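# Nest the open wooden boxes, largest upright on the table

## Task

Put every open wooden box inside the next larger one so they form a single nest, each box resting flat with its opening facing up (some boxes may begin tipped onto a side or upside down). The largest box must stand upright on the table. The arrangement must stay in place by itself, without the robot holding it. At the end, release everything and move the grippers away.

## Robot and tools

Robot: two arms, left_arm and right_arm, mounted facing each other across the table. Each arm has six joints (waist, shoulder, elbow, wrist pitch, wrist yaw, wrist roll) plus a parallel gripper. The names are labels only and do not match the left or right of any image.

World frame: a single frame for both arms. The origin is the table centre, +z points up, and the table surface is at z = +0.020 m. left_arm's base is on the +y side. Gripper frame: the fingers point along the gripper's +x and close along its y. The reported end_effector_position lies between the finger pads, roughly 3 to 4 cm behind the tips. The reported hand position may be slightly wrong, especially at full reach.

execute_actions(actions, pictures):
- actions is a list with zero or one item.
- An empty list only returns the current state, with images.
- A motion item has the form {"rows": [...], "steps": n}. n runs from 4 to 15 control steps of 1/30 s each, and defaults to 15.
- Each row is one list of 14 numbers covering both arms. The first seven are left_arm: waist, shoulder, elbow, wrist pitch, wrist yaw, wrist roll, then opening. The last seven are right_arm in the same order.
- The six joint numbers are absolute target angles in radians, in joint space, not offsets. Take them from the Joint positions line.
- Joint ranges per arm: waist -3.054..3.054, shoulder 0.000..3.142, elbow 0.000..2.356, wrist pitch -1.571..1.571, wrist yaw -1.571..1.571, wrist roll -3.142..3.142.
- Opening is an absolute value from -1 to 1. +1 is fully open; empty fingers meet near -0.80, and values below that close no further.
- One row is used per step. If there are fewer rows than steps, the last row repeats.
- A wait item, {"steps": n} with n up to 300, sends nothing and returns once n steps have passed since the previous result. Your reply time counts toward those steps.
- pictures: true attaches camera images to the result.
- A call with a target more than 0.010 rad beyond a joint's range, and further out than that joint currently is, is rejected and nothing is sent.
- Targets past a joint's true end are clipped, and the result then reports "joint sent to its limit". That line can refer to an earlier action.

Motion behaviour: joints move at a limited speed. Each step, the target a joint actually receives stays within a fixed distance of its measured angle: 0.211 rad for waist, shoulder and elbow, 0.213 for wrist pitch, 0.267 for wrist yaw and 0.228 for wrist roll. The whole arm's targets are also scaled down if they would move the gripper more than 70 mm in one step. Friction can stop joints short, and tiny changes may not happen at all, so check the reached angles after each move. Between calls, the arms keep heading for the last row until they settle or a step is HELD. Each result is captured 4 steps before the action ends; those last steps run while you are replying. The gripper needs about 0.5 s to close fully from open.

Reading results:
- The state line gives, per arm, gripper position (m), quaternion (wxyz) and linear and angular velocity.
- Joint positions and Joint velocities list the six joints, then the pad gap in m (0.088 when fully open).
- grip_measured is the finger opening on the command scale. It can be off by about 1 mm, and reads up to 0.061 narrower while squeezing something hard.
- To hold an object, keep commanding about 0.07 below grip_measured; a smaller margin gives a lighter grip. Thin parts under about 3 mm get less force.
- grip_effort_n is the motor effort in newtons. Negative means closing. It is capped near 83 N, carries an offset and noise, and is "n/a" at the start.
- "joint command not followed" means a clearance check changed or blocked some joint targets; the rest of the row still ran.
- HELD marks steps on which your row, or part of it, was not sent.
- MOTOR HOT appears from 50 °C. At 95 °C an OVER-TEMPERATURE FAULT holds the arm still, and if it does not cool, power is cut and the arm goes limp. Avoid holding loads longer than needed.
- TORQUE FAULT: a joint reaching its load limit freezes that arm for 10 s and drops the rest of the call. Load limits in N m: waist 17.6, shoulder 21.8, elbow 21.7, wrist pitch 5.74, wrist yaw 5.72, wrist roll 5.36. A held object's weight counts toward these.

zoom_image(camera, region): gives an enlarged crop of that camera's latest image. camera is one of cam_high, cam_low, cam_left_wrist or cam_right_wrist. region is [x0, y0, x1, y1] in pixels from the top-left corner, at most 504 by 504. All images are 504x504. Calibration data (K, distortion, T_world_to_cam) is provided for each camera, but real poses can differ by a few degrees and millimetres. Wrist camera poses follow their arm's joint readings.

finished_scene(scene): ends the current scene, given by its number, and grades it. This cannot be undone. Call it only after the boxes are nested and stable, and both grippers are open and clear. Replying without any tool call ends everything.

Avoid: dropping or slamming boxes, pushing hard, letting anything leave the table (that fails the task), and letting the arms collide or press on each other. Occasional outside tugs on held parts or nudges to loose objects can happen. Fast, smooth, low-effort motion is preferred.

Each tool is called after "Call:" as a command line: name --argument value for each argument, lists and objects as JSON in quotes; but a table of rows of numbers goes row by row, as --pt "numbers of a row", without its own name.

## Session

Call:
execute_actions --actions '[]'

Scene clock: 0.00 s of 4500.00 s.
left_arm: end_effector_position=(+0.3084, +0.1314, +0.3288) grip_measured=+0.846 grip_effort_n=n/a end_effector_quat_wxyz=(+0.886, +0.199, +0.401, -0.120) end_effector_velocity=(-0.003, +0.000, +0.001) end_effector_angular_velocity=(+0.002, -0.002, +0.009) | right_arm: end_effector_position=(+0.2621, -0.0637, +0.1420) grip_measured=+0.838 grip_effort_n=n/a end_effector_quat_wxyz=(+0.464, +0.646, +0.606, +0.012) end_effector_velocity=(-0.002, -0.002, -0.004) end_effector_angular_velocity=(-0.018, -0.001, +0.024)
Joint positions: left_arm=[ 0.628  2.467  1.991 -0.905  0.223 -0.225  0.08 ] | right_arm=[-0.301  2.113  0.842  0.607 -0.111  2.588  0.08 ]
Joint velocities: left_arm=[-0.002 -0.007 -0.002 -0.007 -0.007 -0.007 -0.   ] | right_arm=[-0.002  0.002 -0.002 -0.007 -0.022 -0.022 -0.   ]
Motor temperatures (°C, as the motors report them): left_arm=[24 23 26 23 26 25] | right_arm=[27 25 27 26 25 25]
Heat: left arm: hottest elbow 26 °C (+0.0 °C/min); right arm: hottest waist 27 °C (+0.0 °C/min).

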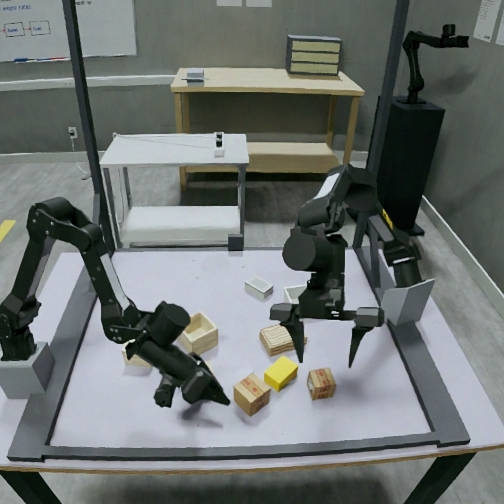

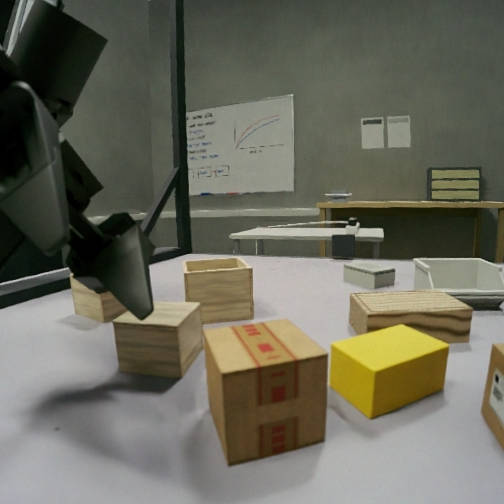

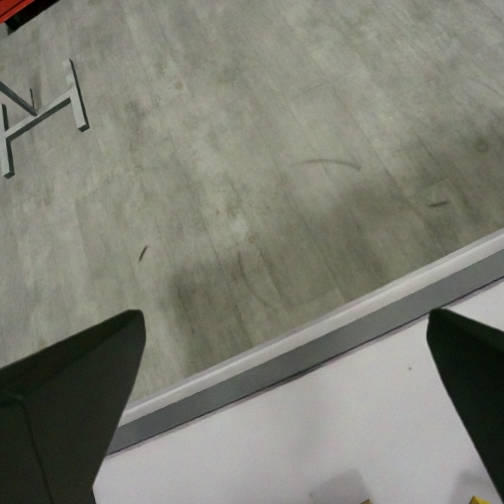

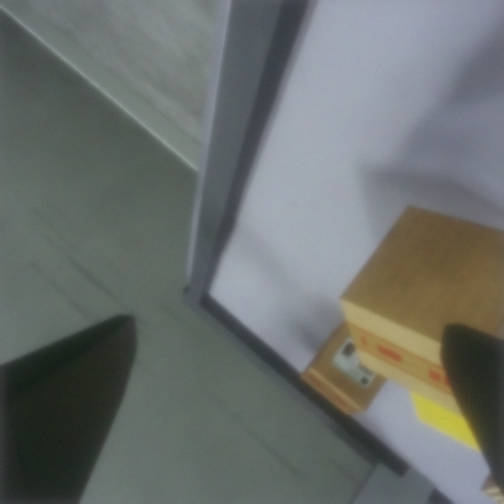

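Call:
execute_actions --actions '[{"rows":[[0,1.5,1.5,0,0,0,1,0,1.5,1.5,0,0,0,1]]}]'

Call:
execute_actions --actions '[{"steps":90}]' --pictures true

Scene clock: 0.97 s of 4500.00 s.
left_arm: end_effector_position=(+0.2156, +0.0416, +0.3016) grip_measured=+0.997 grip_effort_n=32.3 end_effector_quat_wxyz=(+0.858, +0.412, +0.231, -0.204) end_effector_velocity=(-0.275, -0.025, +0.028) end_effector_angular_velocity=(+0.611, -0.723, -0.437) | right_arm: end_effector_position=(+0.1620, -0.0186, +0.2126) grip_measured=+0.989 grip_effort_n=32.3 end_effector_quat_wxyz=(+0.532, +0.546, +0.627, +0.155) end_effector_velocity=(-0.234, -0.106, -0.068) end_effector_angular_velocity=(-0.859, -0.443, +0.392)
Joint positions: left_arm=[ 0.335  2.177  1.662 -0.58   0.007 -0.03   0.088] | right_arm=[-0.109  1.93   1.013  0.35  -0.046  2.35   0.087]
Joint velocities: left_arm=[-0.491 -0.93  -0.828  0.242 -0.711  0.418  0.002] | right_arm=[ 0.53  -0.452  0.017 -1.165  0.168 -0.462  0.002]
Motor temperatures (°C, as the motors report them): left_arm=[24 24 27 24 26 25] | right_arm=[27 25 27 26 25 25]
Heat: left arm: hottest elbow 27 °C (+0.0 °C/min); right arm: hottest waist 27 °C (+0.0 °C/min).
Steps of this call (steps 1 to 18: nothing new was sent; steps 19 to 29: the first 11 steps of this action). Readings (joint positions):
19: left_arm=[0.624 2.454 1.973 -0.880 0.201 -0.204] | right_arm=[-0.298 2.107 0.848 0.593 -0.104 2.575]
20: left_arm=[0.609 2.431 1.935 -0.842 0.155 -0.165] | right_arm=[-0.285 2.097 0.860 0.561 -0.091 2.551]
22: left_arm=[0.558 2.381 1.866 -0.781 0.109 -0.115] | right_arm=[-0.246 2.067 0.889 0.521 -0.077 2.506]
26: left_arm=[0.421 2.268 1.748 -0.650 0.060 -0.059] | right_arm=[-0.163 1.988 0.971 0.442 -0.055 2.415]
29: the state above

Scene clock: 3.97 s of 4500.00 s.
left_arm: end_effector_position=(-0.1400, -0.0695, +0.4650) grip_measured=+1.000 grip_effort_n=15.1 end_effector_quat_wxyz=(+0.768, +0.295, -0.206, -0.530) end_effector_velocity=(+0.005, +0.002, +0.000) end_effector_angular_velocity=(-0.009, +0.004, +0.026) | right_arm: end_effector_position=(+0.0161, -0.0531, +0.5331) grip_measured=+0.998 grip_effort_n=18.4 end_effector_quat_wxyz=(+0.684, -0.103, -0.107, +0.714) end_effector_velocity=(+0.001, -0.001, -0.002) end_effector_angular_velocity=(-0.008, -0.008, +0.002)
Joint positions: left_arm=[ 0.001  1.497  1.501 -0.002 -0.004  0.003  0.088] | right_arm=[-0.003  1.495  1.492  0.002 -0.001  0.002  0.088]
Joint velocities: left_arm=[ 0.002 -0.002 -0.007 -0.007 -0.022 -0.007  0.   ] | right_arm=[-0.002 -0.002 -0.002 -0.007 -0.007 -0.007 -0.   ]
Motor temperatures (°C, as the motors report them): left_arm=[25 24 27 25 26 25] | right_arm=[27 26 28 27 25 25]
Heat: left arm: hottest elbow 27 °C (+0.0 °C/min); right arm: hottest elbow 28 °C (+0.0 °C/min).
Kept back: nothing.
Steps of this call (steps 1 to 4: the last 4 steps of your previous action; steps 5 to 90: the robot went on to your last target). Readings (joint positions):
1: left_arm=[0.321 2.148 1.635 -0.563 -0.001 -0.021] | right_arm=[-0.093 1.915 1.016 0.318 -0.041 2.329]
2: left_arm=[0.310 2.123 1.611 -0.544 -0.006 -0.015] | right_arm=[-0.080 1.901 1.019 0.285 -0.035 2.307]
4: left_arm=[0.291 2.083 1.575 -0.510 -0.020 -0.005] | right_arm=[-0.062 1.871 1.025 0.219 -0.030 2.260]
8: left_arm=[0.263 2.008 1.527 -0.456 -0.041 0.011] | right_arm=[-0.035 1.804 1.037 0.103 -0.025 2.165]
90: the state above
All arms were judged still, so your last target was given up. Only a new action makes them travel on or press farther. Fingers that are still opening or closing keep moving.
camera_calibration (this result's frames):
cam_left_wrist: T_world_to_cam=[[-0.661763, -0.284433, -0.693662, 0.226406], [0.490943, 0.534855, -0.687681, 0.45941], [0.566608, -0.79563, -0.214307, 0.198123], [0, 0, 0, 1]] pos_world=[-0.187975, -0.0236878, 0.515436]
cam_right_wrist: T_world_to_cam=[[0.941191, 0.0551214, 0.333348, -0.175667], [0.335428, -0.270954, -0.902259, 0.492495], [0.0405883, 0.961013, -0.273509, 0.278498], [0, 0, 0, 1]] pos_world=[-0.0111643, -0.124513, 0.579088]

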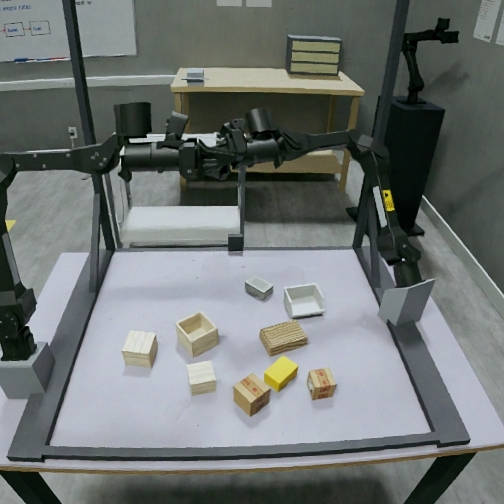

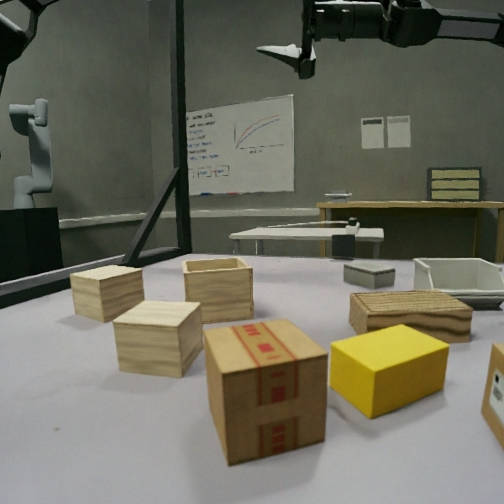

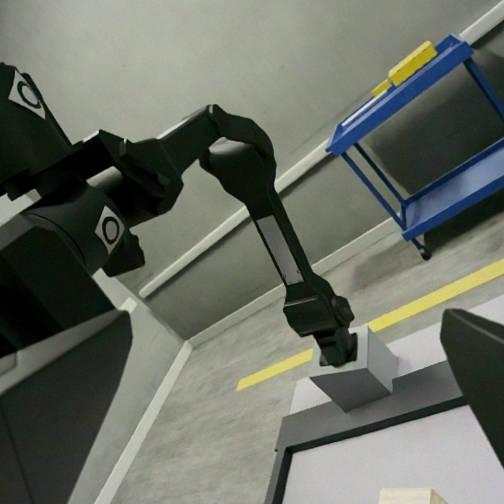

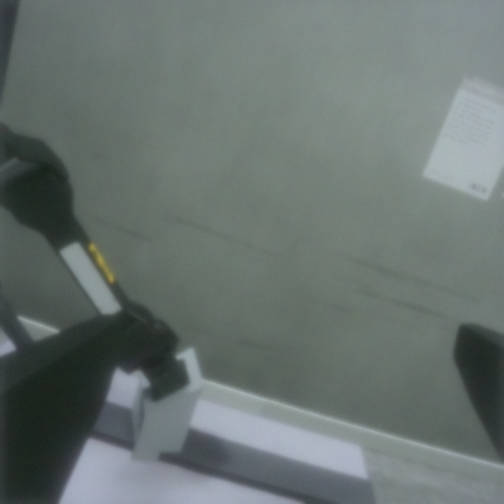

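Call:
execute_actions --actions '[{"rows":[[-0.8,1.5,1.5,0,0,0,1,-0.8,1.5,1.5,0,0,0,1]]}]'

Call:
execute_actions --actions '[{"steps":40}]' --pictures true

Scene clock: 5.00 s of 4500.00 s.
left_arm: end_effector_position=(-0.2699, -0.0841, +0.3508) grip_measured=+1.000 grip_effort_n=15.1 end_effector_quat_wxyz=(+0.656, +0.327, -0.147, -0.664) end_effector_velocity=(-0.403, +0.053, -0.329) end_effector_angular_velocity=(+0.713, +0.271, -0.825) | right_arm: end_effector_position=(+0.1781, -0.0778, +0.5830) grip_measured=+0.998 grip_effort_n=18.4 end_effector_quat_wxyz=(+0.803, -0.082, -0.125, +0.577) end_effector_velocity=(+0.467, -0.166, +0.142) end_effector_angular_velocity=(+0.333, +0.021, -1.057)
Joint positions: left_arm=[-0.376  1.497  1.501 -0.002 -0.004  0.002  0.088] | right_arm=[-0.376  1.495  1.492  0.002 -0.006  0.001  0.088]
Joint velocities: left_arm=[-1.131 -0.002 -0.007 -0.007 -0.007 -0.007  0.   ] | right_arm=[-1.116  0.002 -0.002  0.007 -0.007  0.007 -0.   ]
Motor temperatures (°C, as the motors report them): left_arm=[25 24 27 25 26 25] | right_arm=[27 26 28 27 25 25]
Heat: left arm: hottest elbow 27 °C (+12.0 °C/min); right arm: hottest elbow 28 °C (+12.0 °C/min).
Steps of this call (steps 1 to 20: nothing new was sent; steps 21 to 31: the first 11 steps of this action). Readings (joint positions):
21: left_arm=[-0.006 1.497 1.501 -0.002 -0.008 0.002] | right_arm=[-0.010 1.495 1.492 0.002 -0.006 0.002]
22: left_arm=[-0.030 1.497 1.501 -0.002 -0.011 0.002] | right_arm=[-0.033 1.495 1.492 0.002 -0.010 0.001]
24: left_arm=[-0.104 1.497 1.501 -0.002 -0.007 0.002] | right_arm=[-0.107 1.495 1.492 0.002 -0.008 0.001]
28: left_arm=[-0.262 1.497 1.501 -0.002 -0.004 0.002] | right_arm=[-0.264 1.495 1.492 0.002 -0.006 0.001]
31: the state above

Scene clock: 6.33 s of 4500.00 s.
left_arm: end_effector_position=(-0.4210, -0.0255, +0.2420) grip_measured=+1.000 grip_effort_n=15.1 end_effector_quat_wxyz=(+0.500, +0.350, -0.074, -0.789) end_effector_velocity=(+0.002, +0.001, -0.001) end_effector_angular_velocity=(+0.011, -0.003, +0.015) | right_arm: end_effector_position=(+0.3379, -0.1784, +0.6311) grip_measured=+0.998 grip_effort_n=17.9 end_effector_quat_wxyz=(+0.907, -0.053, -0.139, +0.393) end_effector_velocity=(+0.002, -0.002, -0.001) end_effector_angular_velocity=(-0.019, -0.011, -0.006)
Joint positions: left_arm=[-0.799  1.497  1.501 -0.002  0.002  0.002  0.088] | right_arm=[-0.798  1.495  1.492  0.002  0.001  0.001  0.088]
Joint velocities: left_arm=[-0.002 -0.002  0.002 -0.022 -0.007 -0.007  0.   ] | right_arm=[-0.007 -0.002 -0.002 -0.007 -0.007 -0.022 -0.   ]
Motor temperatures (°C, as the motors report them): left_arm=[25 25 27 25 26 25] | right_arm=[27 26 29 27 25 25]
Heat: left arm: hottest elbow 27 °C (+9.5 °C/min); right arm: hottest elbow 29 °C (+18.9 °C/min).
Kept back: nothing.
Steps of this call (steps 1 to 4: the last 4 steps of your previous action; steps 5 to 30: the robot went on to your last target; steps 31 to 40: nothing new was sent). Readings (joint positions):
1: left_arm=[-0.414 1.497 1.501 -0.002 -0.004 0.002] | right_arm=[-0.413 1.495 1.492 0.002 -0.006 0.001]
2: left_arm=[-0.451 1.497 1.501 -0.002 -0.004 0.002] | right_arm=[-0.450 1.495 1.492 0.002 -0.006 0.001]
4: left_arm=[-0.527 1.497 1.501 -0.002 -0.004 0.002] | right_arm=[-0.525 1.495 1.492 0.002 -0.006 0.001]
8: left_arm=[-0.678 1.497 1.501 -0.002 -0.004 0.002] | right_arm=[-0.675 1.495 1.492 0.002 -0.006 0.001]
40: the state above
All arms were judged still, so your last target was given up. Only a new action makes them travel on or press farther. Fingers that are still opening or closing keep moving.
camera_calibration (this result's frames):
cam_left_wrist: T_world_to_cam=[[-0.723361, 0.472541, -0.503442, -0.15442], [0.690431, 0.487298, -0.534645, 0.466272], [-0.00731547, -0.734333, -0.67875, 0.21691], [0, 0, 0, 1]] pos_world=[-0.432043, 0.00504059, 0.318777]
cam_right_wrist: T_world_to_cam=[[0.694883, -0.675094, 0.247761, -0.49731], [0.126675, -0.224233, -0.966267, 0.558309], [0.707878, 0.702828, -0.0702981, 0.0127832], [0, 0, 0, 1]] pos_world=[0.265799, -0.219524, 0.663588]

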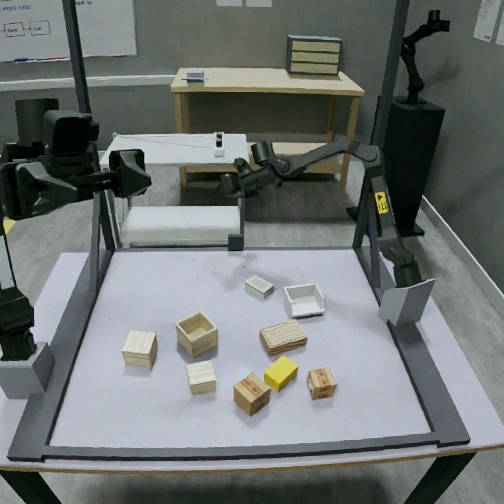

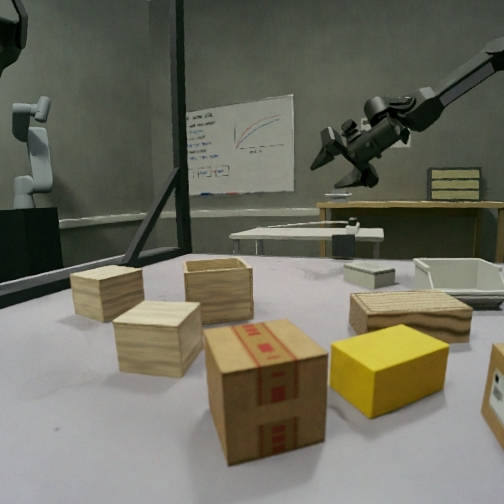

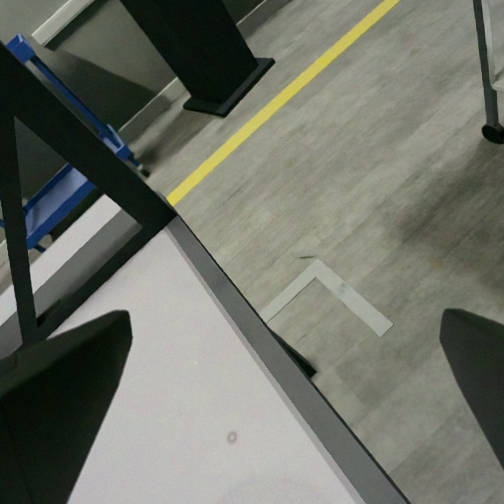

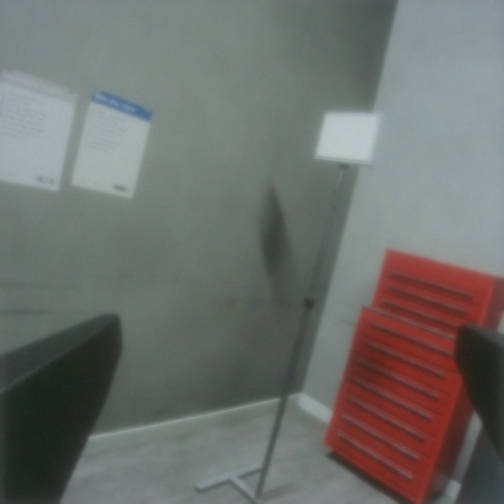

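Call:
execute_actions --actions '[{"rows":[[-0.8,1.5,1.5,0,0,0,1,0,1.8,1.5,-1.0,0,0,1]]}]'

Call:
execute_actions --actions '[{"steps":40}]'

Call:
execute_actions --actions '[{"rows":[[-0.8,1.5,1.5,0,0,0,1,0,1.8,1.5,0,0,0,1]]}]'

Call:
execute_actions --actions '[{"steps":30}]'

Call:
execute_actions --actions '[{"rows":[[-0.8,1.5,1.5,0,0,0,1,0,1.8,0.9,0,0,0,1]]}]'

Call:
execute_actions --actions '[{"steps":30}]'

Scene clock: 7.57 s of 4500.00 s.
left_arm: end_effector_position=(-0.4210, -0.0255, +0.2420) grip_measured=+1.000 grip_effort_n=15.1 end_effector_quat_wxyz=(+0.500, +0.350, -0.074, -0.789) end_effector_velocity=(+0.003, -0.000, +0.000) end_effector_angular_velocity=(-0.005, -0.002, +0.021) | right_arm: end_effector_position=(+0.3244, -0.0909, +0.5032) grip_measured=+0.998 grip_effort_n=17.9 end_effector_quat_wxyz=(+0.876, -0.154, +0.028, +0.457) end_effector_velocity=(-0.137, +0.209, -0.419) end_effector_angular_velocity=(-1.133, +0.606, +0.354)
Joint positions: left_arm=[-0.799  1.497  1.501 -0.002  0.002  0.002  0.088] | right_arm=[-0.604  1.669  1.506 -0.21   0.004  0.001  0.088]
Joint velocities: left_arm=[-0.002 -0.002 -0.002 -0.007 -0.022 -0.007  0.   ] | right_arm=[ 0.642  0.457 -0.002 -0.696 -0.022 -0.007 -0.   ]
Motor temperatures (°C, as the motors report them): left_arm=[25 25 27 25 26 25] | right_arm=[27 26 29 27 25 25]
Heat: left arm: hottest elbow 27 °C (+7.9 °C/min); right arm: hottest elbow 29 °C (+15.9 °C/min).
Steps of this call (steps 1 to 26: nothing new was sent; steps 27 to 37: the first 11 steps of this action). Readings (joint positions):
27: left_arm=[-0.799 1.497 1.501 -0.002 0.002 0.002] | right_arm=[-0.794 1.502 1.493 -0.006 0.003 0.001]
28: left_arm=[-0.799 1.497 1.501 -0.002 0.002 0.002] | right_arm=[-0.782 1.511 1.499 -0.023 0.004 0.001]
30: left_arm=[-0.799 1.497 1.501 -0.002 0.002 0.002] | right_arm=[-0.744 1.539 1.506 -0.060 0.004 0.001]
34: left_arm=[-0.799 1.497 1.501 -0.002 0.002 0.002] | right_arm=[-0.665 1.616 1.506 -0.144 0.004 0.001]
37: the state above

Scene clock: 8.90 s of 4500.00 s.
left_arm: end_effector_position=(-0.4210, -0.0255, +0.2420) grip_measured=+1.000 grip_effort_n=15.1 end_effector_quat_wxyz=(+0.500, +0.350, -0.074, -0.789) end_effector_velocity=(-0.000, +0.004, -0.005) end_effector_angular_velocity=(+0.024, -0.013, -0.004) | right_arm: end_effector_position=(+0.1039, -0.1210, +0.2617) grip_measured=+0.998 grip_effort_n=17.9 end_effector_quat_wxyz=(+0.614, -0.509, +0.322, +0.510) end_effector_velocity=(-0.002, -0.002, -0.001) end_effector_angular_velocity=(-0.011, +0.019, +0.008)
Joint positions: left_arm=[-0.799  1.497  1.501 -0.002  0.002  0.002  0.088] | right_arm=[-0.004  1.789  1.506 -0.997  0.     0.001  0.088]
Joint velocities: left_arm=[-0.007 -0.002 -0.002 -0.022  0.007  0.007  0.   ] | right_arm=[-0.002 -0.002 -0.002 -0.007 -0.022 -0.007 -0.   ]
Motor temperatures (°C, as the motors report them): left_arm=[25 26 28 26 26 25] | right_arm=[27 26 29 27 25 25]
Heat: left arm: hottest elbow 28 °C (+13.5 °C/min); right arm: hottest elbow 29 °C (+13.5 °C/min).
Kept back: nothing.
Steps of this call (steps 1 to 4: the last 4 steps of your previous action; steps 5 to 40: the robot went on to your last target). Readings (joint positions):
1: left_arm=[-0.799 1.497 1.501 -0.002 0.002 0.002] | right_arm=[-0.582 1.683 1.506 -0.234 0.004 0.001]
2: left_arm=[-0.799 1.497 1.501 -0.002 0.002 0.002] | right_arm=[-0.559 1.696 1.506 -0.259 0.004 0.001]
4: left_arm=[-0.799 1.497 1.501 -0.002 0.002 0.002] | right_arm=[-0.509 1.719 1.506 -0.311 0.004 0.001]
8: left_arm=[-0.799 1.497 1.501 -0.002 0.002 0.002] | right_arm=[-0.399 1.750 1.506 -0.425 0.004 0.001]
40: the state above

Scene clock: 9.27 s of 4500.00 s.
left_arm: end_effector_position=(-0.4210, -0.0255, +0.2420) grip_measured=+1.000 grip_effort_n=15.1 end_effector_quat_wxyz=(+0.500, +0.350, -0.074, -0.789) end_effector_velocity=(+0.000, -0.001, +0.004) end_effector_angular_velocity=(-0.006, +0.005, +0.010) | right_arm: end_effector_position=(+0.0834, -0.0265, +0.3150) grip_measured=+0.998 grip_effort_n=17.9 end_effector_quat_wxyz=(+0.675, -0.363, +0.156, +0.623) end_effector_velocity=(-0.077, +0.217, +0.219) end_effector_angular_velocity=(+1.389, +0.058, +0.440)
Joint positions: left_arm=[-0.799  1.497  1.501 -0.002  0.002  0.002  0.088] | right_arm=[-0.004  1.792  1.502 -0.478  0.     0.001  0.088]
Joint velocities: left_arm=[ 0.002 -0.002  0.007 -0.007 -0.007 -0.007  0.   ] | right_arm=[-0.002 -0.002 -0.002  1.458 -0.007 -0.007 -0.   ]
Motor temperatures (°C, as the motors report them): left_arm=[25 26 28 26 26 25] | right_arm=[27 26 29 27 25 25]
Heat: left arm: hottest elbow 28 °C (+12.9 °C/min); right arm: hottest elbow 29 °C (+12.9 °C/min).
Steps of this call (steps 1 to 11: the first 11 steps of this action). Readings (joint positions):
1: left_arm=[-0.799 1.497 1.501 -0.002 0.002 0.002] | right_arm=[-0.004 1.789 1.505 -0.982 0.000 0.001]
2: left_arm=[-0.799 1.497 1.501 -0.002 0.002 0.002] | right_arm=[-0.004 1.790 1.502 -0.928 0.000 0.001]
4: left_arm=[-0.799 1.497 1.501 -0.002 0.002 0.002] | right_arm=[-0.004 1.792 1.502 -0.821 0.000 0.001]
8: left_arm=[-0.799 1.497 1.501 -0.002 0.002 0.002] | right_arm=[-0.004 1.792 1.502 -0.626 0.000 0.001]
11: the state above

Scene clock: 10.27 s of 4500.00 s.
left_arm: end_effector_position=(-0.4210, -0.0255, +0.2420) grip_measured=+1.000 grip_effort_n=15.1 end_effector_quat_wxyz=(+0.500, +0.350, -0.074, -0.789) end_effector_velocity=(+0.000, +0.001, -0.004) end_effector_angular_velocity=(+0.007, -0.012, +0.002) | right_arm: end_effector_position=(+0.0548, +0.0242, +0.4000) grip_measured=+0.998 grip_effort_n=17.9 end_effector_quat_wxyz=(+0.693, -0.205, -0.008, +0.691) end_effector_velocity=(-0.000, -0.002, +0.001) end_effector_angular_velocity=(-0.005, -0.019, +0.010)
Joint positions: left_arm=[-0.799  1.497  1.501 -0.002  0.002  0.002  0.088] | right_arm=[-0.004  1.792  1.502 -0.001  0.     0.001  0.088]
Joint velocities: left_arm=[-0.007  0.002 -0.002 -0.007 -0.007  0.007  0.   ] | right_arm=[-0.002 -0.007 -0.002 -0.007 -0.007 -0.022  0.   ]
Motor temperatures (°C, as the motors report them): left_arm=[25 26 28 26 26 25] | right_arm=[27 26 29 28 25 25]
Heat: left arm: hottest elbow 28 °C (+11.7 °C/min); right arm: hottest elbow 29 °C (+11.7 °C/min).
Kept back: nothing.
Steps of this call (steps 1 to 4: the last 4 steps of your previous action; steps 5 to 30: the robot went on to your last target). Readings (joint positions):
1: left_arm=[-0.799 1.497 1.501 -0.002 0.002 0.002] | right_arm=[-0.004 1.792 1.502 -0.428 0.000 0.001]
2: left_arm=[-0.799 1.497 1.501 -0.002 0.002 0.002] | right_arm=[-0.004 1.792 1.502 -0.379 0.000 0.001]
4: left_arm=[-0.799 1.497 1.501 -0.002 0.002 0.002] | right_arm=[-0.004 1.792 1.502 -0.281 0.000 0.001]
8: left_arm=[-0.799 1.497 1.501 -0.002 0.002 0.002] | right_arm=[-0.004 1.792 1.502 -0.099 0.000 0.001]
30: the state above

Scene clock: 10.63 s of 4500.00 s.
left_arm: end_effector_position=(-0.4210, -0.0255, +0.2420) grip_measured=+1.000 grip_effort_n=15.1 end_effector_quat_wxyz=(+0.500, +0.350, -0.074, -0.789) end_effector_velocity=(+0.002, +0.002, -0.000) end_effector_angular_velocity=(+0.004, +0.001, +0.011) | right_arm: end_effector_position=(+0.0972, -0.0200, +0.2697) grip_measured=+0.998 grip_effort_n=17.9 end_effector_quat_wxyz=(+0.686, -0.309, +0.098, +0.651) end_effector_velocity=(+0.124, -0.197, -0.379) end_effector_angular_velocity=(-0.917, -0.053, -0.263)
Joint positions: left_arm=[-0.799  1.497  1.501 -0.002  0.002  0.002  0.088] | right_arm=[-0.004  1.786  1.185  0.003  0.     0.001  0.088]
Joint velocities: left_arm=[-0.002 -0.007 -0.007 -0.007 -0.007 -0.007  0.   ] | right_arm=[ 0.002 -0.002 -0.95  -0.007 -0.007 -0.022 -0.   ]
Motor temperatures (°C, as the motors report them): left_arm=[25 26 28 26 26 25] | right_arm=[27 26 29 28 25 25]
Heat: left arm: hottest elbow 28 °C (+11.3 °C/min); right arm: hottest elbow 29 °C (+11.3 °C/min).
Steps of this call (steps 1 to 11: the first 11 steps of this action). Readings (joint positions):
1: left_arm=[-0.799 1.497 1.501 -0.002 0.002 0.002] | right_arm=[-0.004 1.792 1.491 0.007 0.000 0.001]
2: left_arm=[-0.799 1.497 1.501 -0.002 0.002 0.002] | right_arm=[-0.004 1.787 1.467 0.014 0.000 0.001]
4: left_arm=[-0.799 1.497 1.501 -0.002 0.002 0.002] | right_arm=[-0.004 1.781 1.412 0.011 0.000 0.001]
8: left_arm=[-0.799 1.497 1.501 -0.002 0.002 0.002] | right_arm=[-0.004 1.786 1.282 0.003 0.000 0.001]
11: the state above

Scene clock: 11.63 s of 4500.00 s.
left_arm: end_effector_position=(-0.4210, -0.0255, +0.2420) grip_measured=+1.000 grip_effort_n=14.7 end_effector_quat_wxyz=(+0.500, +0.350, -0.074, -0.789) end_effector_velocity=(+0.003, -0.000, +0.000) end_effector_angular_velocity=(-0.005, -0.002, +0.021) | right_arm: end_effector_position=(+0.1323, -0.0918, +0.1664) grip_measured=+0.998 grip_effort_n=18.4 end_effector_quat_wxyz=(+0.665, -0.398, +0.194, +0.601) end_effector_velocity=(-0.002, -0.002, -0.002) end_effector_angular_velocity=(-0.013, +0.012, +0.014)
Joint positions: left_arm=[-0.799  1.497  1.501 -0.002  0.002  0.002  0.088] | right_arm=[-0.004  1.795  0.913 -0.001  0.     0.001  0.088]
Joint velocities: left_arm=[-0.002 -0.002 -0.002 -0.007 -0.022 -0.007  0.   ] | right_arm=[-0.002 -0.002 -0.002 -0.007 -0.022 -0.007 -0.   ]
Motor temperatures (°C, as the motors report them): left_arm=[25 27 28 26 26 25] | right_arm=[27 27 29 28 25 25]
Heat: left arm: hottest elbow 28 °C (+10.3 °C/min); right arm: hottest elbow 29 °C (+10.3 °C/min).
Kept back: nothing.
Steps of this call (steps 1 to 4: the last 4 steps of your previous action; steps 5 to 30: the robot went on to your last target). Readings (joint positions):
1: left_arm=[-0.799 1.497 1.501 -0.002 0.002 0.002] | right_arm=[-0.004 1.786 1.153 0.003 0.000 0.001]
2: left_arm=[-0.799 1.497 1.501 -0.002 0.002 0.002] | right_arm=[-0.004 1.786 1.121 0.003 0.000 0.001]
4: left_arm=[-0.799 1.497 1.501 -0.002 0.002 0.002] | right_arm=[-0.004 1.786 1.056 0.003 0.000 0.001]
8: left_arm=[-0.799 1.497 1.501 -0.002 0.002 0.002] | right_arm=[-0.004 1.791 0.950 -0.003 0.000 0.001]
30: the state above
All arms were judged still, so your last target was given up. Only a new action makes them travel on or press farther. Fingers that are still opening or closing keep moving.

Call:
zoom_image --camera "cam_high" --region '[100,270,350,430]'

Call:
zoom_image --camera "cam_low" --region '[50,240,504,400]'

Region (100, 270, 350, 430) of cam_high's 504x504 image, scaled by 2.016, with more detail than that image has; it fills the top 323 rows of this view, and the rest is white.

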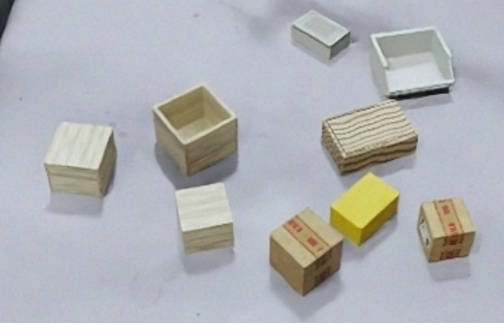

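Region (50, 240, 504, 400) of cam_low's 504x504 image, scaled by 1.110, with more detail than that image has; it fills the top 178 rows of this view, and the rest is white.

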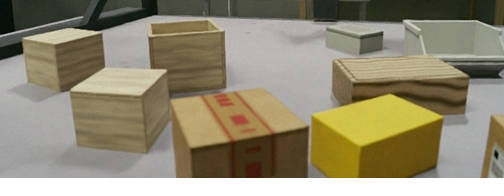

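Call:
execute_actions --actions '[{"rows":[[-0.8,1.5,1.5,0,0,0,1,-0.15,1.863,1.77,-1.52,0.3,0,1]]}]'

Call:
execute_actions --actions '[{"steps":40}]' --pictures true

Scene clock: 13.27 s of 4500.00 s.
left_arm: end_effector_position=(-0.4210, -0.0255, +0.2420) grip_measured=+1.000 grip_effort_n=15.1 end_effector_quat_wxyz=(+0.500, +0.350, -0.074, -0.789) end_effector_velocity=(+0.002, +0.003, -0.001) end_effector_angular_velocity=(+0.011, -0.003, +0.015) | right_arm: end_effector_position=(+0.2123, -0.0670, +0.2665) grip_measured=+0.998 grip_effort_n=17.4 end_effector_quat_wxyz=(+0.769, -0.429, +0.191, +0.434) end_effector_velocity=(-0.076, +0.081, +0.341) end_effector_angular_velocity=(-0.014, -0.104, -0.073)
Joint positions: left_arm=[-0.799  1.497  1.501 -0.002  0.002  0.002  0.088] | right_arm=[-0.151  1.85   1.343 -0.487  0.279  0.001  0.088]
Joint velocities: left_arm=[-0.002 -0.007 -0.002 -0.022 -0.007 -0.007  0.   ] | right_arm=[-0.002  0.002  1.424 -1.443  0.125 -0.007 -0.   ]
Motor temperatures (°C, as the motors report them): left_arm=[25 27 28 26 26 25] | right_arm=[27 27 29 28 25 25]
Heat: left arm: hottest elbow 28 °C (+9.0 °C/min); right arm: hottest elbow 29 °C (+9.0 °C/min).
Steps of this call (steps 1 to 38: nothing new was sent; steps 39 to 49: the first 11 steps of this action). Readings (joint positions):
39: left_arm=[-0.799 1.497 1.501 -0.002 0.002 0.002] | right_arm=[-0.006 1.798 0.925 -0.024 0.016 0.001]
40: left_arm=[-0.799 1.497 1.501 -0.002 0.002 0.002] | right_arm=[-0.019 1.807 0.953 -0.068 0.063 0.001]
42: left_arm=[-0.799 1.497 1.501 -0.002 0.002 0.002] | right_arm=[-0.064 1.828 1.022 -0.146 0.150 0.001]
46: left_arm=[-0.799 1.497 1.501 -0.002 0.002 0.002] | right_arm=[-0.140 1.849 1.202 -0.341 0.255 0.001]
49: the state above

Scene clock: 14.60 s of 4500.00 s.
left_arm: end_effector_position=(-0.4210, -0.0255, +0.2420) grip_measured=+1.000 grip_effort_n=15.1 end_effector_quat_wxyz=(+0.500, +0.350, -0.074, -0.789) end_effector_velocity=(+0.002, +0.003, -0.004) end_effector_angular_velocity=(+0.024, -0.002, +0.007) | right_arm: end_effector_position=(+0.1825, -0.1848, +0.3283) grip_measured=+0.998 grip_effort_n=17.9 end_effector_quat_wxyz=(+0.644, -0.603, +0.365, +0.298) end_effector_velocity=(+0.001, -0.006, +0.000) end_effector_angular_velocity=(-0.014, +0.009, -0.019)
Joint positions: left_arm=[-0.799  1.497  1.501 -0.002  0.002  0.002  0.088] | right_arm=[-0.15   1.853  1.76  -1.518  0.296  0.001  0.088]
Joint velocities: left_arm=[-0.002 -0.002 -0.002 -0.022  0.007 -0.007  0.   ] | right_arm=[-0.007 -0.002 -0.002 -0.022 -0.007  0.007 -0.   ]
Motor temperatures (°C, as the motors report them): left_arm=[25 28 28 26 26 25] | right_arm=[27 27 29 28 25 25]
Heat: left arm: hottest shoulder 28 °C (+8.2 °C/min); right arm: hottest elbow 29 °C (+8.2 °C/min).
Kept back: nothing.
Steps of this call (steps 1 to 4: the last 4 steps of your previous action; steps 5 to 40: the robot went on to your last target). Readings (joint positions):
1: left_arm=[-0.799 1.497 1.501 -0.002 0.002 0.002] | right_arm=[-0.151 1.850 1.391 -0.536 0.282 0.001]
2: left_arm=[-0.799 1.497 1.501 -0.002 0.002 0.002] | right_arm=[-0.150 1.850 1.438 -0.584 0.285 0.001]
4: left_arm=[-0.799 1.497 1.501 -0.002 0.002 0.002] | right_arm=[-0.150 1.850 1.532 -0.681 0.290 0.001]
8: left_arm=[-0.799 1.497 1.501 -0.002 0.002 0.002] | right_arm=[-0.150 1.850 1.696 -0.869 0.294 0.001]
40: the state above
camera_calibration (this result's frames):
cam_left_wrist: T_world_to_cam=[[-0.723361, 0.472541, -0.503442, -0.15442], [0.690431, 0.487298, -0.534645, 0.466272], [-0.00731547, -0.734333, -0.67875, 0.21691], [0, 0, 0, 1]] pos_world=[-0.432043, 0.00504059, 0.318777]
cam_right_wrist: T_world_to_cam=[[0.835105, -0.0544263, 0.547391, -0.327863], [-0.227574, -0.940128, 0.253713, -0.18424], [0.500809, -0.336448, -0.797491, 0.190583], [0, 0, 0, 1]] pos_world=[0.136427, -0.126932, 0.378202]

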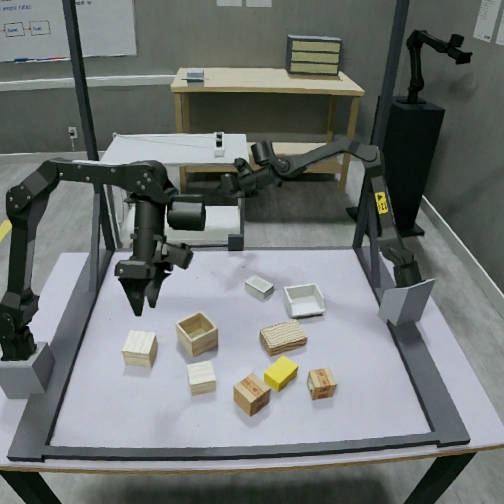

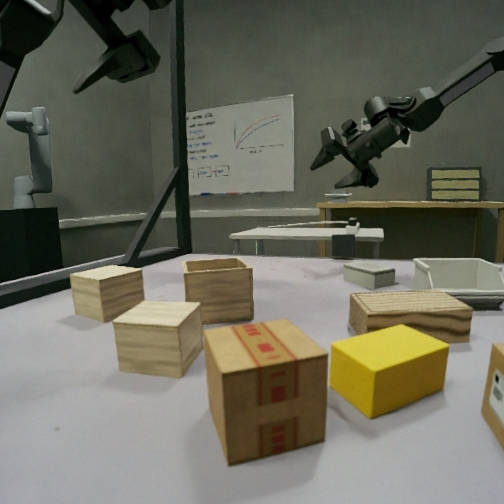

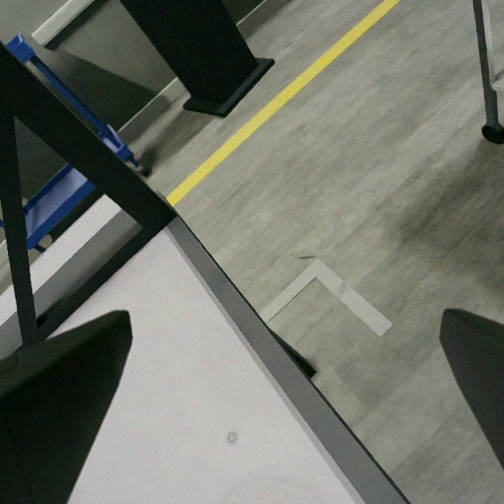

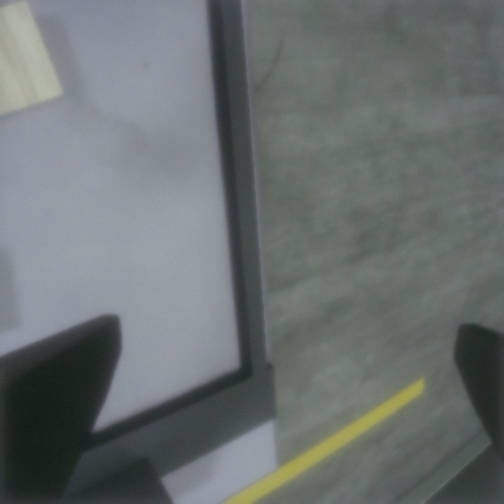

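Call:
execute_actions --actions '[{"rows":[[-0.8,1.5,1.5,0,0,0,1,-0.15,1.863,1.77,-1.52,-0.3,0,1]]}]'

Call:
execute_actions --actions '[{"steps":15}]' --pictures true

Scene clock: 15.17 s of 4500.00 s.
left_arm: end_effector_position=(-0.4210, -0.0255, +0.2420) grip_measured=+1.000 grip_effort_n=14.7 end_effector_quat_wxyz=(+0.500, +0.350, -0.074, -0.789) end_effector_velocity=(+0.003, -0.000, +0.000) end_effector_angular_velocity=(-0.001, +0.010, +0.028) | right_arm: end_effector_position=(+0.1079, -0.1763, +0.3033) grip_measured=+0.998 grip_effort_n=17.4 end_effector_quat_wxyz=(+0.543, -0.485, +0.511, +0.458) end_effector_velocity=(-0.074, +0.006, -0.006) end_effector_angular_velocity=(+0.041, +0.489, +0.010)
Joint positions: left_arm=[-0.799  1.497  1.501 -0.002  0.002  0.002  0.088] | right_arm=[-0.151  1.853  1.761 -1.518 -0.238  0.001  0.088]
Joint velocities: left_arm=[-0.002 -0.002 -0.002 -0.007 -0.022 -0.022  0.   ] | right_arm=[ 0.002  0.002 -0.002 -0.007 -0.491 -0.007 -0.   ]
Motor temperatures (°C, as the motors report them): left_arm=[25 28 28 26 26 25] | right_arm=[27 27 29 28 25 25]
Heat: left arm: hottest shoulder 28 °C (+7.9 °C/min); right arm: hottest elbow 29 °C (+7.9 °C/min).
Steps of this call (steps 1 to 6: the robot went on to your last target; steps 7 to 17: the first 11 steps of this action). Readings (joint positions):
7: left_arm=[-0.799 1.497 1.501 -0.002 0.002 0.002] | right_arm=[-0.152 1.853 1.760 -1.518 0.269 0.001]
8: left_arm=[-0.799 1.497 1.501 -0.002 0.002 0.002] | right_arm=[-0.154 1.853 1.761 -1.518 0.200 0.001]
10: left_arm=[-0.799 1.497 1.501 -0.002 0.002 0.002] | right_arm=[-0.154 1.853 1.761 -1.518 0.077 0.001]
14: left_arm=[-0.799 1.497 1.501 -0.002 0.002 0.002] | right_arm=[-0.153 1.853 1.761 -1.518 -0.155 0.001]
17: the state above

Scene clock: 15.67 s of 4500.00 s.
left_arm: end_effector_position=(-0.4210, -0.0255, +0.2420) grip_measured=+1.000 grip_effort_n=15.1 end_effector_quat_wxyz=(+0.500, +0.350, -0.074, -0.789) end_effector_velocity=(-0.001, +0.000, +0.001) end_effector_angular_velocity=(-0.007, +0.009, +0.004) | right_arm: end_effector_position=(+0.0995, -0.1754, +0.3030) grip_measured=+0.998 grip_effort_n=17.9 end_effector_quat_wxyz=(+0.529, -0.471, +0.524, +0.473) end_effector_velocity=(+0.002, +0.002, +0.000) end_effector_angular_velocity=(+0.007, -0.008, +0.007)
Joint positions: left_arm=[-0.799  1.497  1.501 -0.002  0.002  0.002  0.088] | right_arm=[-0.151  1.853  1.761 -1.518 -0.294  0.001  0.088]
Joint velocities: left_arm=[-0.002 -0.002 -0.002  0.007 -0.007 -0.007  0.   ] | right_arm=[-0.002  0.002  0.002  0.007  0.007 -0.007 -0.   ]
Motor temperatures (°C, as the motors report them): left_arm=[25 28 28 26 26 25] | right_arm=[27 27 29 28 25 25]
Heat: left arm: hottest shoulder 28 °C (+7.7 °C/min); right arm: hottest elbow 29 °C (+7.7 °C/min).
Kept back: nothing.
Steps of this call (steps 1 to 4: the last 4 steps of your previous action; steps 5 to 15: the robot went on to your last target). Readings (joint positions):
1: left_arm=[-0.799 1.497 1.501 -0.002 0.002 0.002] | right_arm=[-0.151 1.853 1.761 -1.518 -0.253 0.001]
2: left_arm=[-0.799 1.497 1.501 -0.002 0.002 0.002] | right_arm=[-0.151 1.853 1.761 -1.518 -0.263 0.001]
4: left_arm=[-0.799 1.497 1.501 -0.002 0.002 0.002] | right_arm=[-0.151 1.853 1.761 -1.518 -0.277 0.001]
8: left_arm=[-0.799 1.497 1.501 -0.002 0.002 0.002] | right_arm=[-0.151 1.853 1.761 -1.518 -0.290 0.001]
15: the state above
camera_calibration (this result's frames):
cam_left_wrist: T_world_to_cam=[[-0.723361, 0.472541, -0.503442, -0.15442], [0.690431, 0.487298, -0.534645, 0.466272], [-0.00731547, -0.734333, -0.67875, 0.21691], [0, 0, 0, 1]] pos_world=[-0.432043, 0.00504059, 0.318777]
cam_right_wrist: T_world_to_cam=[[0.997548, -0.069206, -0.0103856, -0.0939515], [-0.0636107, -0.958567, 0.277673, -0.214653], [-0.0291719, -0.276331, -0.96062, 0.327784], [0, 0, 0, 1]] pos_world=[0.089629, -0.121684, 0.373503]

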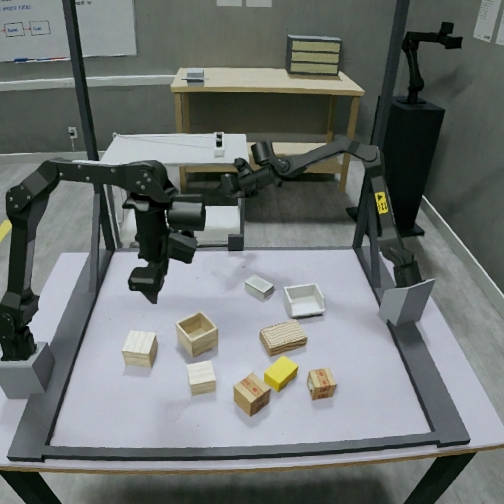

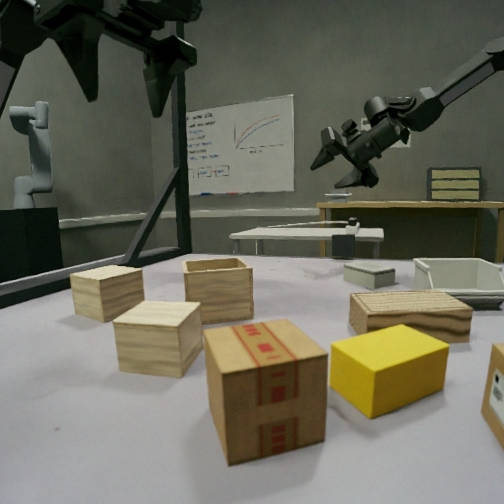

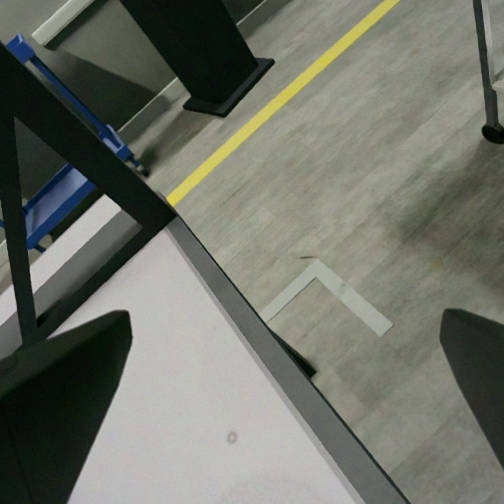

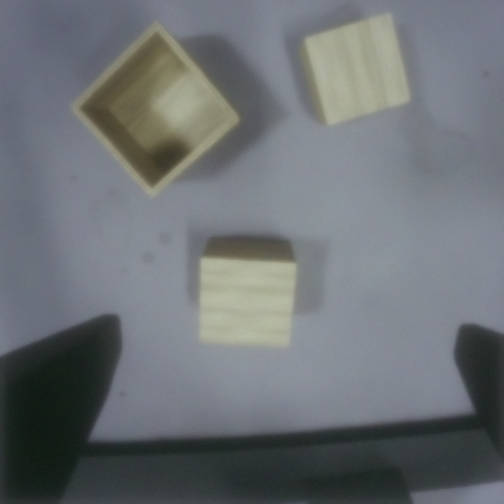

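Call:
execute_actions --actions '[{"rows":[[-0.8,1.5,1.5,0,0,0,1,0.04,1.646,1.043,-0.96,-0.295,0.11,1]]}]'

Call:
execute_actions --actions '[{"steps":25}]' --pictures true

Scene clock: 16.90 s of 4500.00 s.
left_arm: end_effector_position=(-0.4210, -0.0255, +0.2420) grip_measured=+1.000 grip_effort_n=14.7 end_effector_quat_wxyz=(+0.500, +0.350, -0.074, -0.789) end_effector_velocity=(+0.004, +0.002, -0.005) end_effector_angular_velocity=(+0.011, -0.003, +0.015) | right_arm: end_effector_position=(+0.0554, -0.1855, +0.2338) grip_measured=+0.998 grip_effort_n=17.4 end_effector_quat_wxyz=(+0.529, -0.461, +0.452, +0.551) end_effector_velocity=(+0.134, -0.216, -0.361) end_effector_angular_velocity=(-0.823, -0.067, -0.316)
Joint positions: left_arm=[-0.799  1.497  1.501 -0.002  0.002  0.002  0.088] | right_arm=[ 0.035  1.652  1.298 -1.03  -0.299  0.103  0.088]
Joint velocities: left_arm=[-0.002 -0.002 -0.012 -0.007 -0.007 -0.007  0.   ] | right_arm=[-0.007 -0.007 -1.394  0.52   0.007  0.051 -0.   ]
Motor temperatures (°C, as the motors report them): left_arm=[25 28 28 26 26 25] | right_arm=[27 27 30 28 25 25]
Heat: left arm: hottest shoulder 28 °C (+7.1 °C/min); right arm: hottest elbow 30 °C (+10.7 °C/min).
Steps of this call (steps 1 to 15: the robot went on to your last target; steps 16 to 26: nothing new was sent; steps 27 to 37: the first 11 steps of this action). Readings (joint positions):
27: left_arm=[-0.799 1.497 1.501 -0.002 0.002 0.002] | right_arm=[-0.145 1.835 1.742 -1.488 -0.293 0.017]
28: left_arm=[-0.799 1.497 1.501 -0.002 0.002 0.002] | right_arm=[-0.119 1.802 1.692 -1.425 -0.290 0.041]
30: left_arm=[-0.799 1.497 1.501 -0.002 0.002 0.002] | right_arm=[-0.040 1.733 1.601 -1.339 -0.293 0.070]
34: left_arm=[-0.799 1.497 1.501 -0.002 0.002 0.002] | right_arm=[0.035 1.655 1.432 -1.139 -0.299 0.095]
37: the state above

Scene clock: 17.73 s of 4500.00 s.
left_arm: end_effector_position=(-0.4210, -0.0255, +0.2420) grip_measured=+1.000 grip_effort_n=15.1 end_effector_quat_wxyz=(+0.500, +0.350, -0.074, -0.789) end_effector_velocity=(-0.000, +0.002, -0.002) end_effector_angular_velocity=(+0.013, +0.005, -0.000) | right_arm: end_effector_position=(+0.0778, -0.2353, +0.1743) grip_measured=+0.998 grip_effort_n=17.4 end_effector_quat_wxyz=(+0.507, -0.494, +0.505, +0.494) end_effector_velocity=(+0.003, -0.003, +0.002) end_effector_angular_velocity=(-0.014, -0.009, -0.005)
Joint positions: left_arm=[-0.799  1.497  1.501 -0.002  0.002  0.002  0.088] | right_arm=[ 0.036  1.652  1.056 -0.962 -0.298  0.108  0.088]
Joint velocities: left_arm=[-0.002 -0.002 -0.002 -0.007  0.007 -0.007  0.   ] | right_arm=[-0.007 -0.002  0.002 -0.022  0.007 -0.007 -0.   ]
Motor temperatures (°C, as the motors report them): left_arm=[25 28 28 26 26 25] | right_arm=[27 27 30 28 25 25]
Heat: left arm: hottest shoulder 28 °C (+6.8 °C/min); right arm: hottest elbow 30 °C (+10.2 °C/min).
Kept back: nothing.
Steps of this call (steps 1 to 4: the last 4 steps of your previous action; steps 5 to 25: the robot went on to your last target). Readings (joint positions):
1: left_arm=[-0.799 1.497 1.501 -0.002 0.002 0.002] | right_arm=[0.035 1.652 1.251 -1.014 -0.299 0.104]
2: left_arm=[-0.799 1.497 1.501 -0.002 0.002 0.002] | right_arm=[0.035 1.652 1.204 -1.003 -0.299 0.105]
4: left_arm=[-0.799 1.497 1.501 -0.002 0.002 0.002] | right_arm=[0.035 1.652 1.129 -0.990 -0.299 0.106]
8: left_arm=[-0.799 1.497 1.501 -0.002 0.002 0.002] | right_arm=[0.036 1.652 1.071 -0.970 -0.298 0.108]
25: the state above
camera_calibration (this result's frames):
cam_left_wrist: T_world_to_cam=[[-0.723361, 0.472541, -0.503442, -0.15442], [0.690431, 0.487298, -0.534645, 0.466272], [-0.00731547, -0.734333, -0.67875, 0.21691], [0, 0, 0, 1]] pos_world=[-0.432043, 0.00504059, 0.318777]
cam_right_wrist: T_world_to_cam=[[0.999784, 0.017485, -0.0112295, -0.0573614], [0.0199527, -0.958724, 0.283637, -0.245269], [-0.00580656, -0.2838, -0.958866, 0.183055], [0, 0, 0, 1]] pos_world=[0.0633058, -0.182192, 0.244448]

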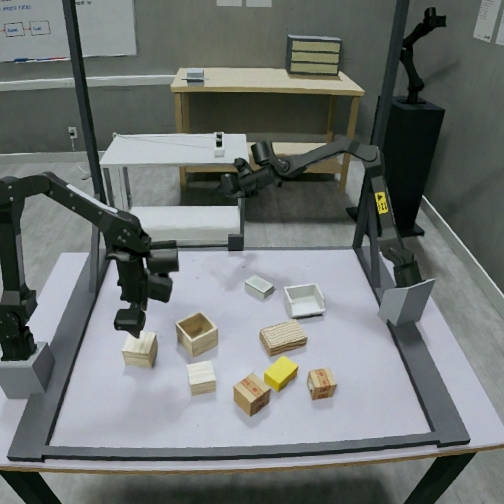

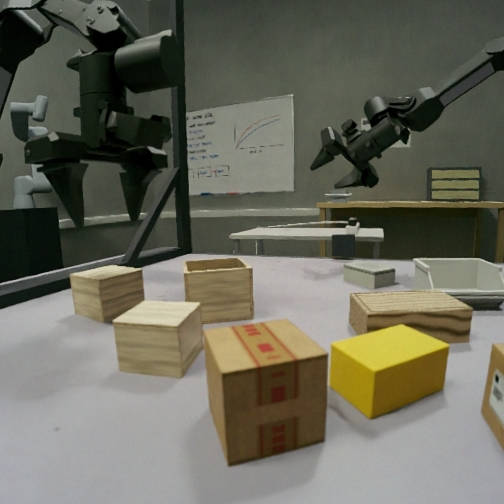

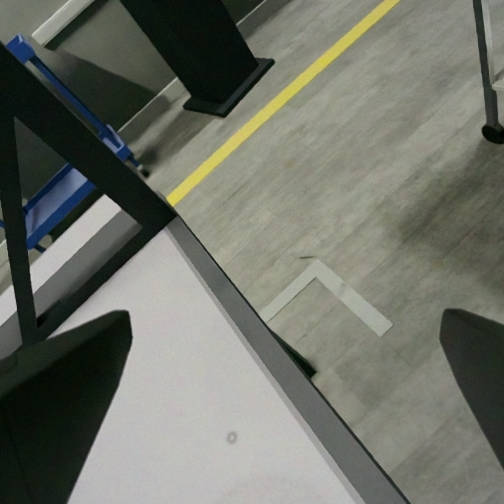

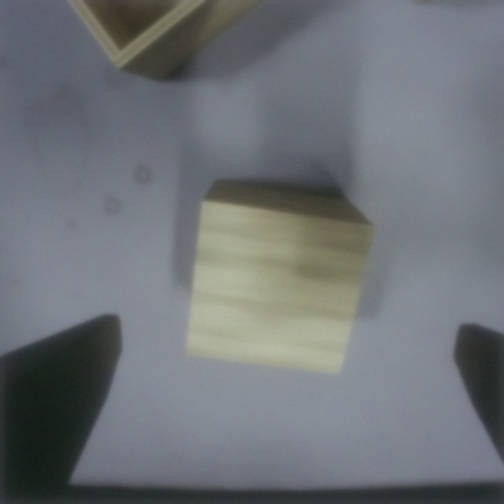

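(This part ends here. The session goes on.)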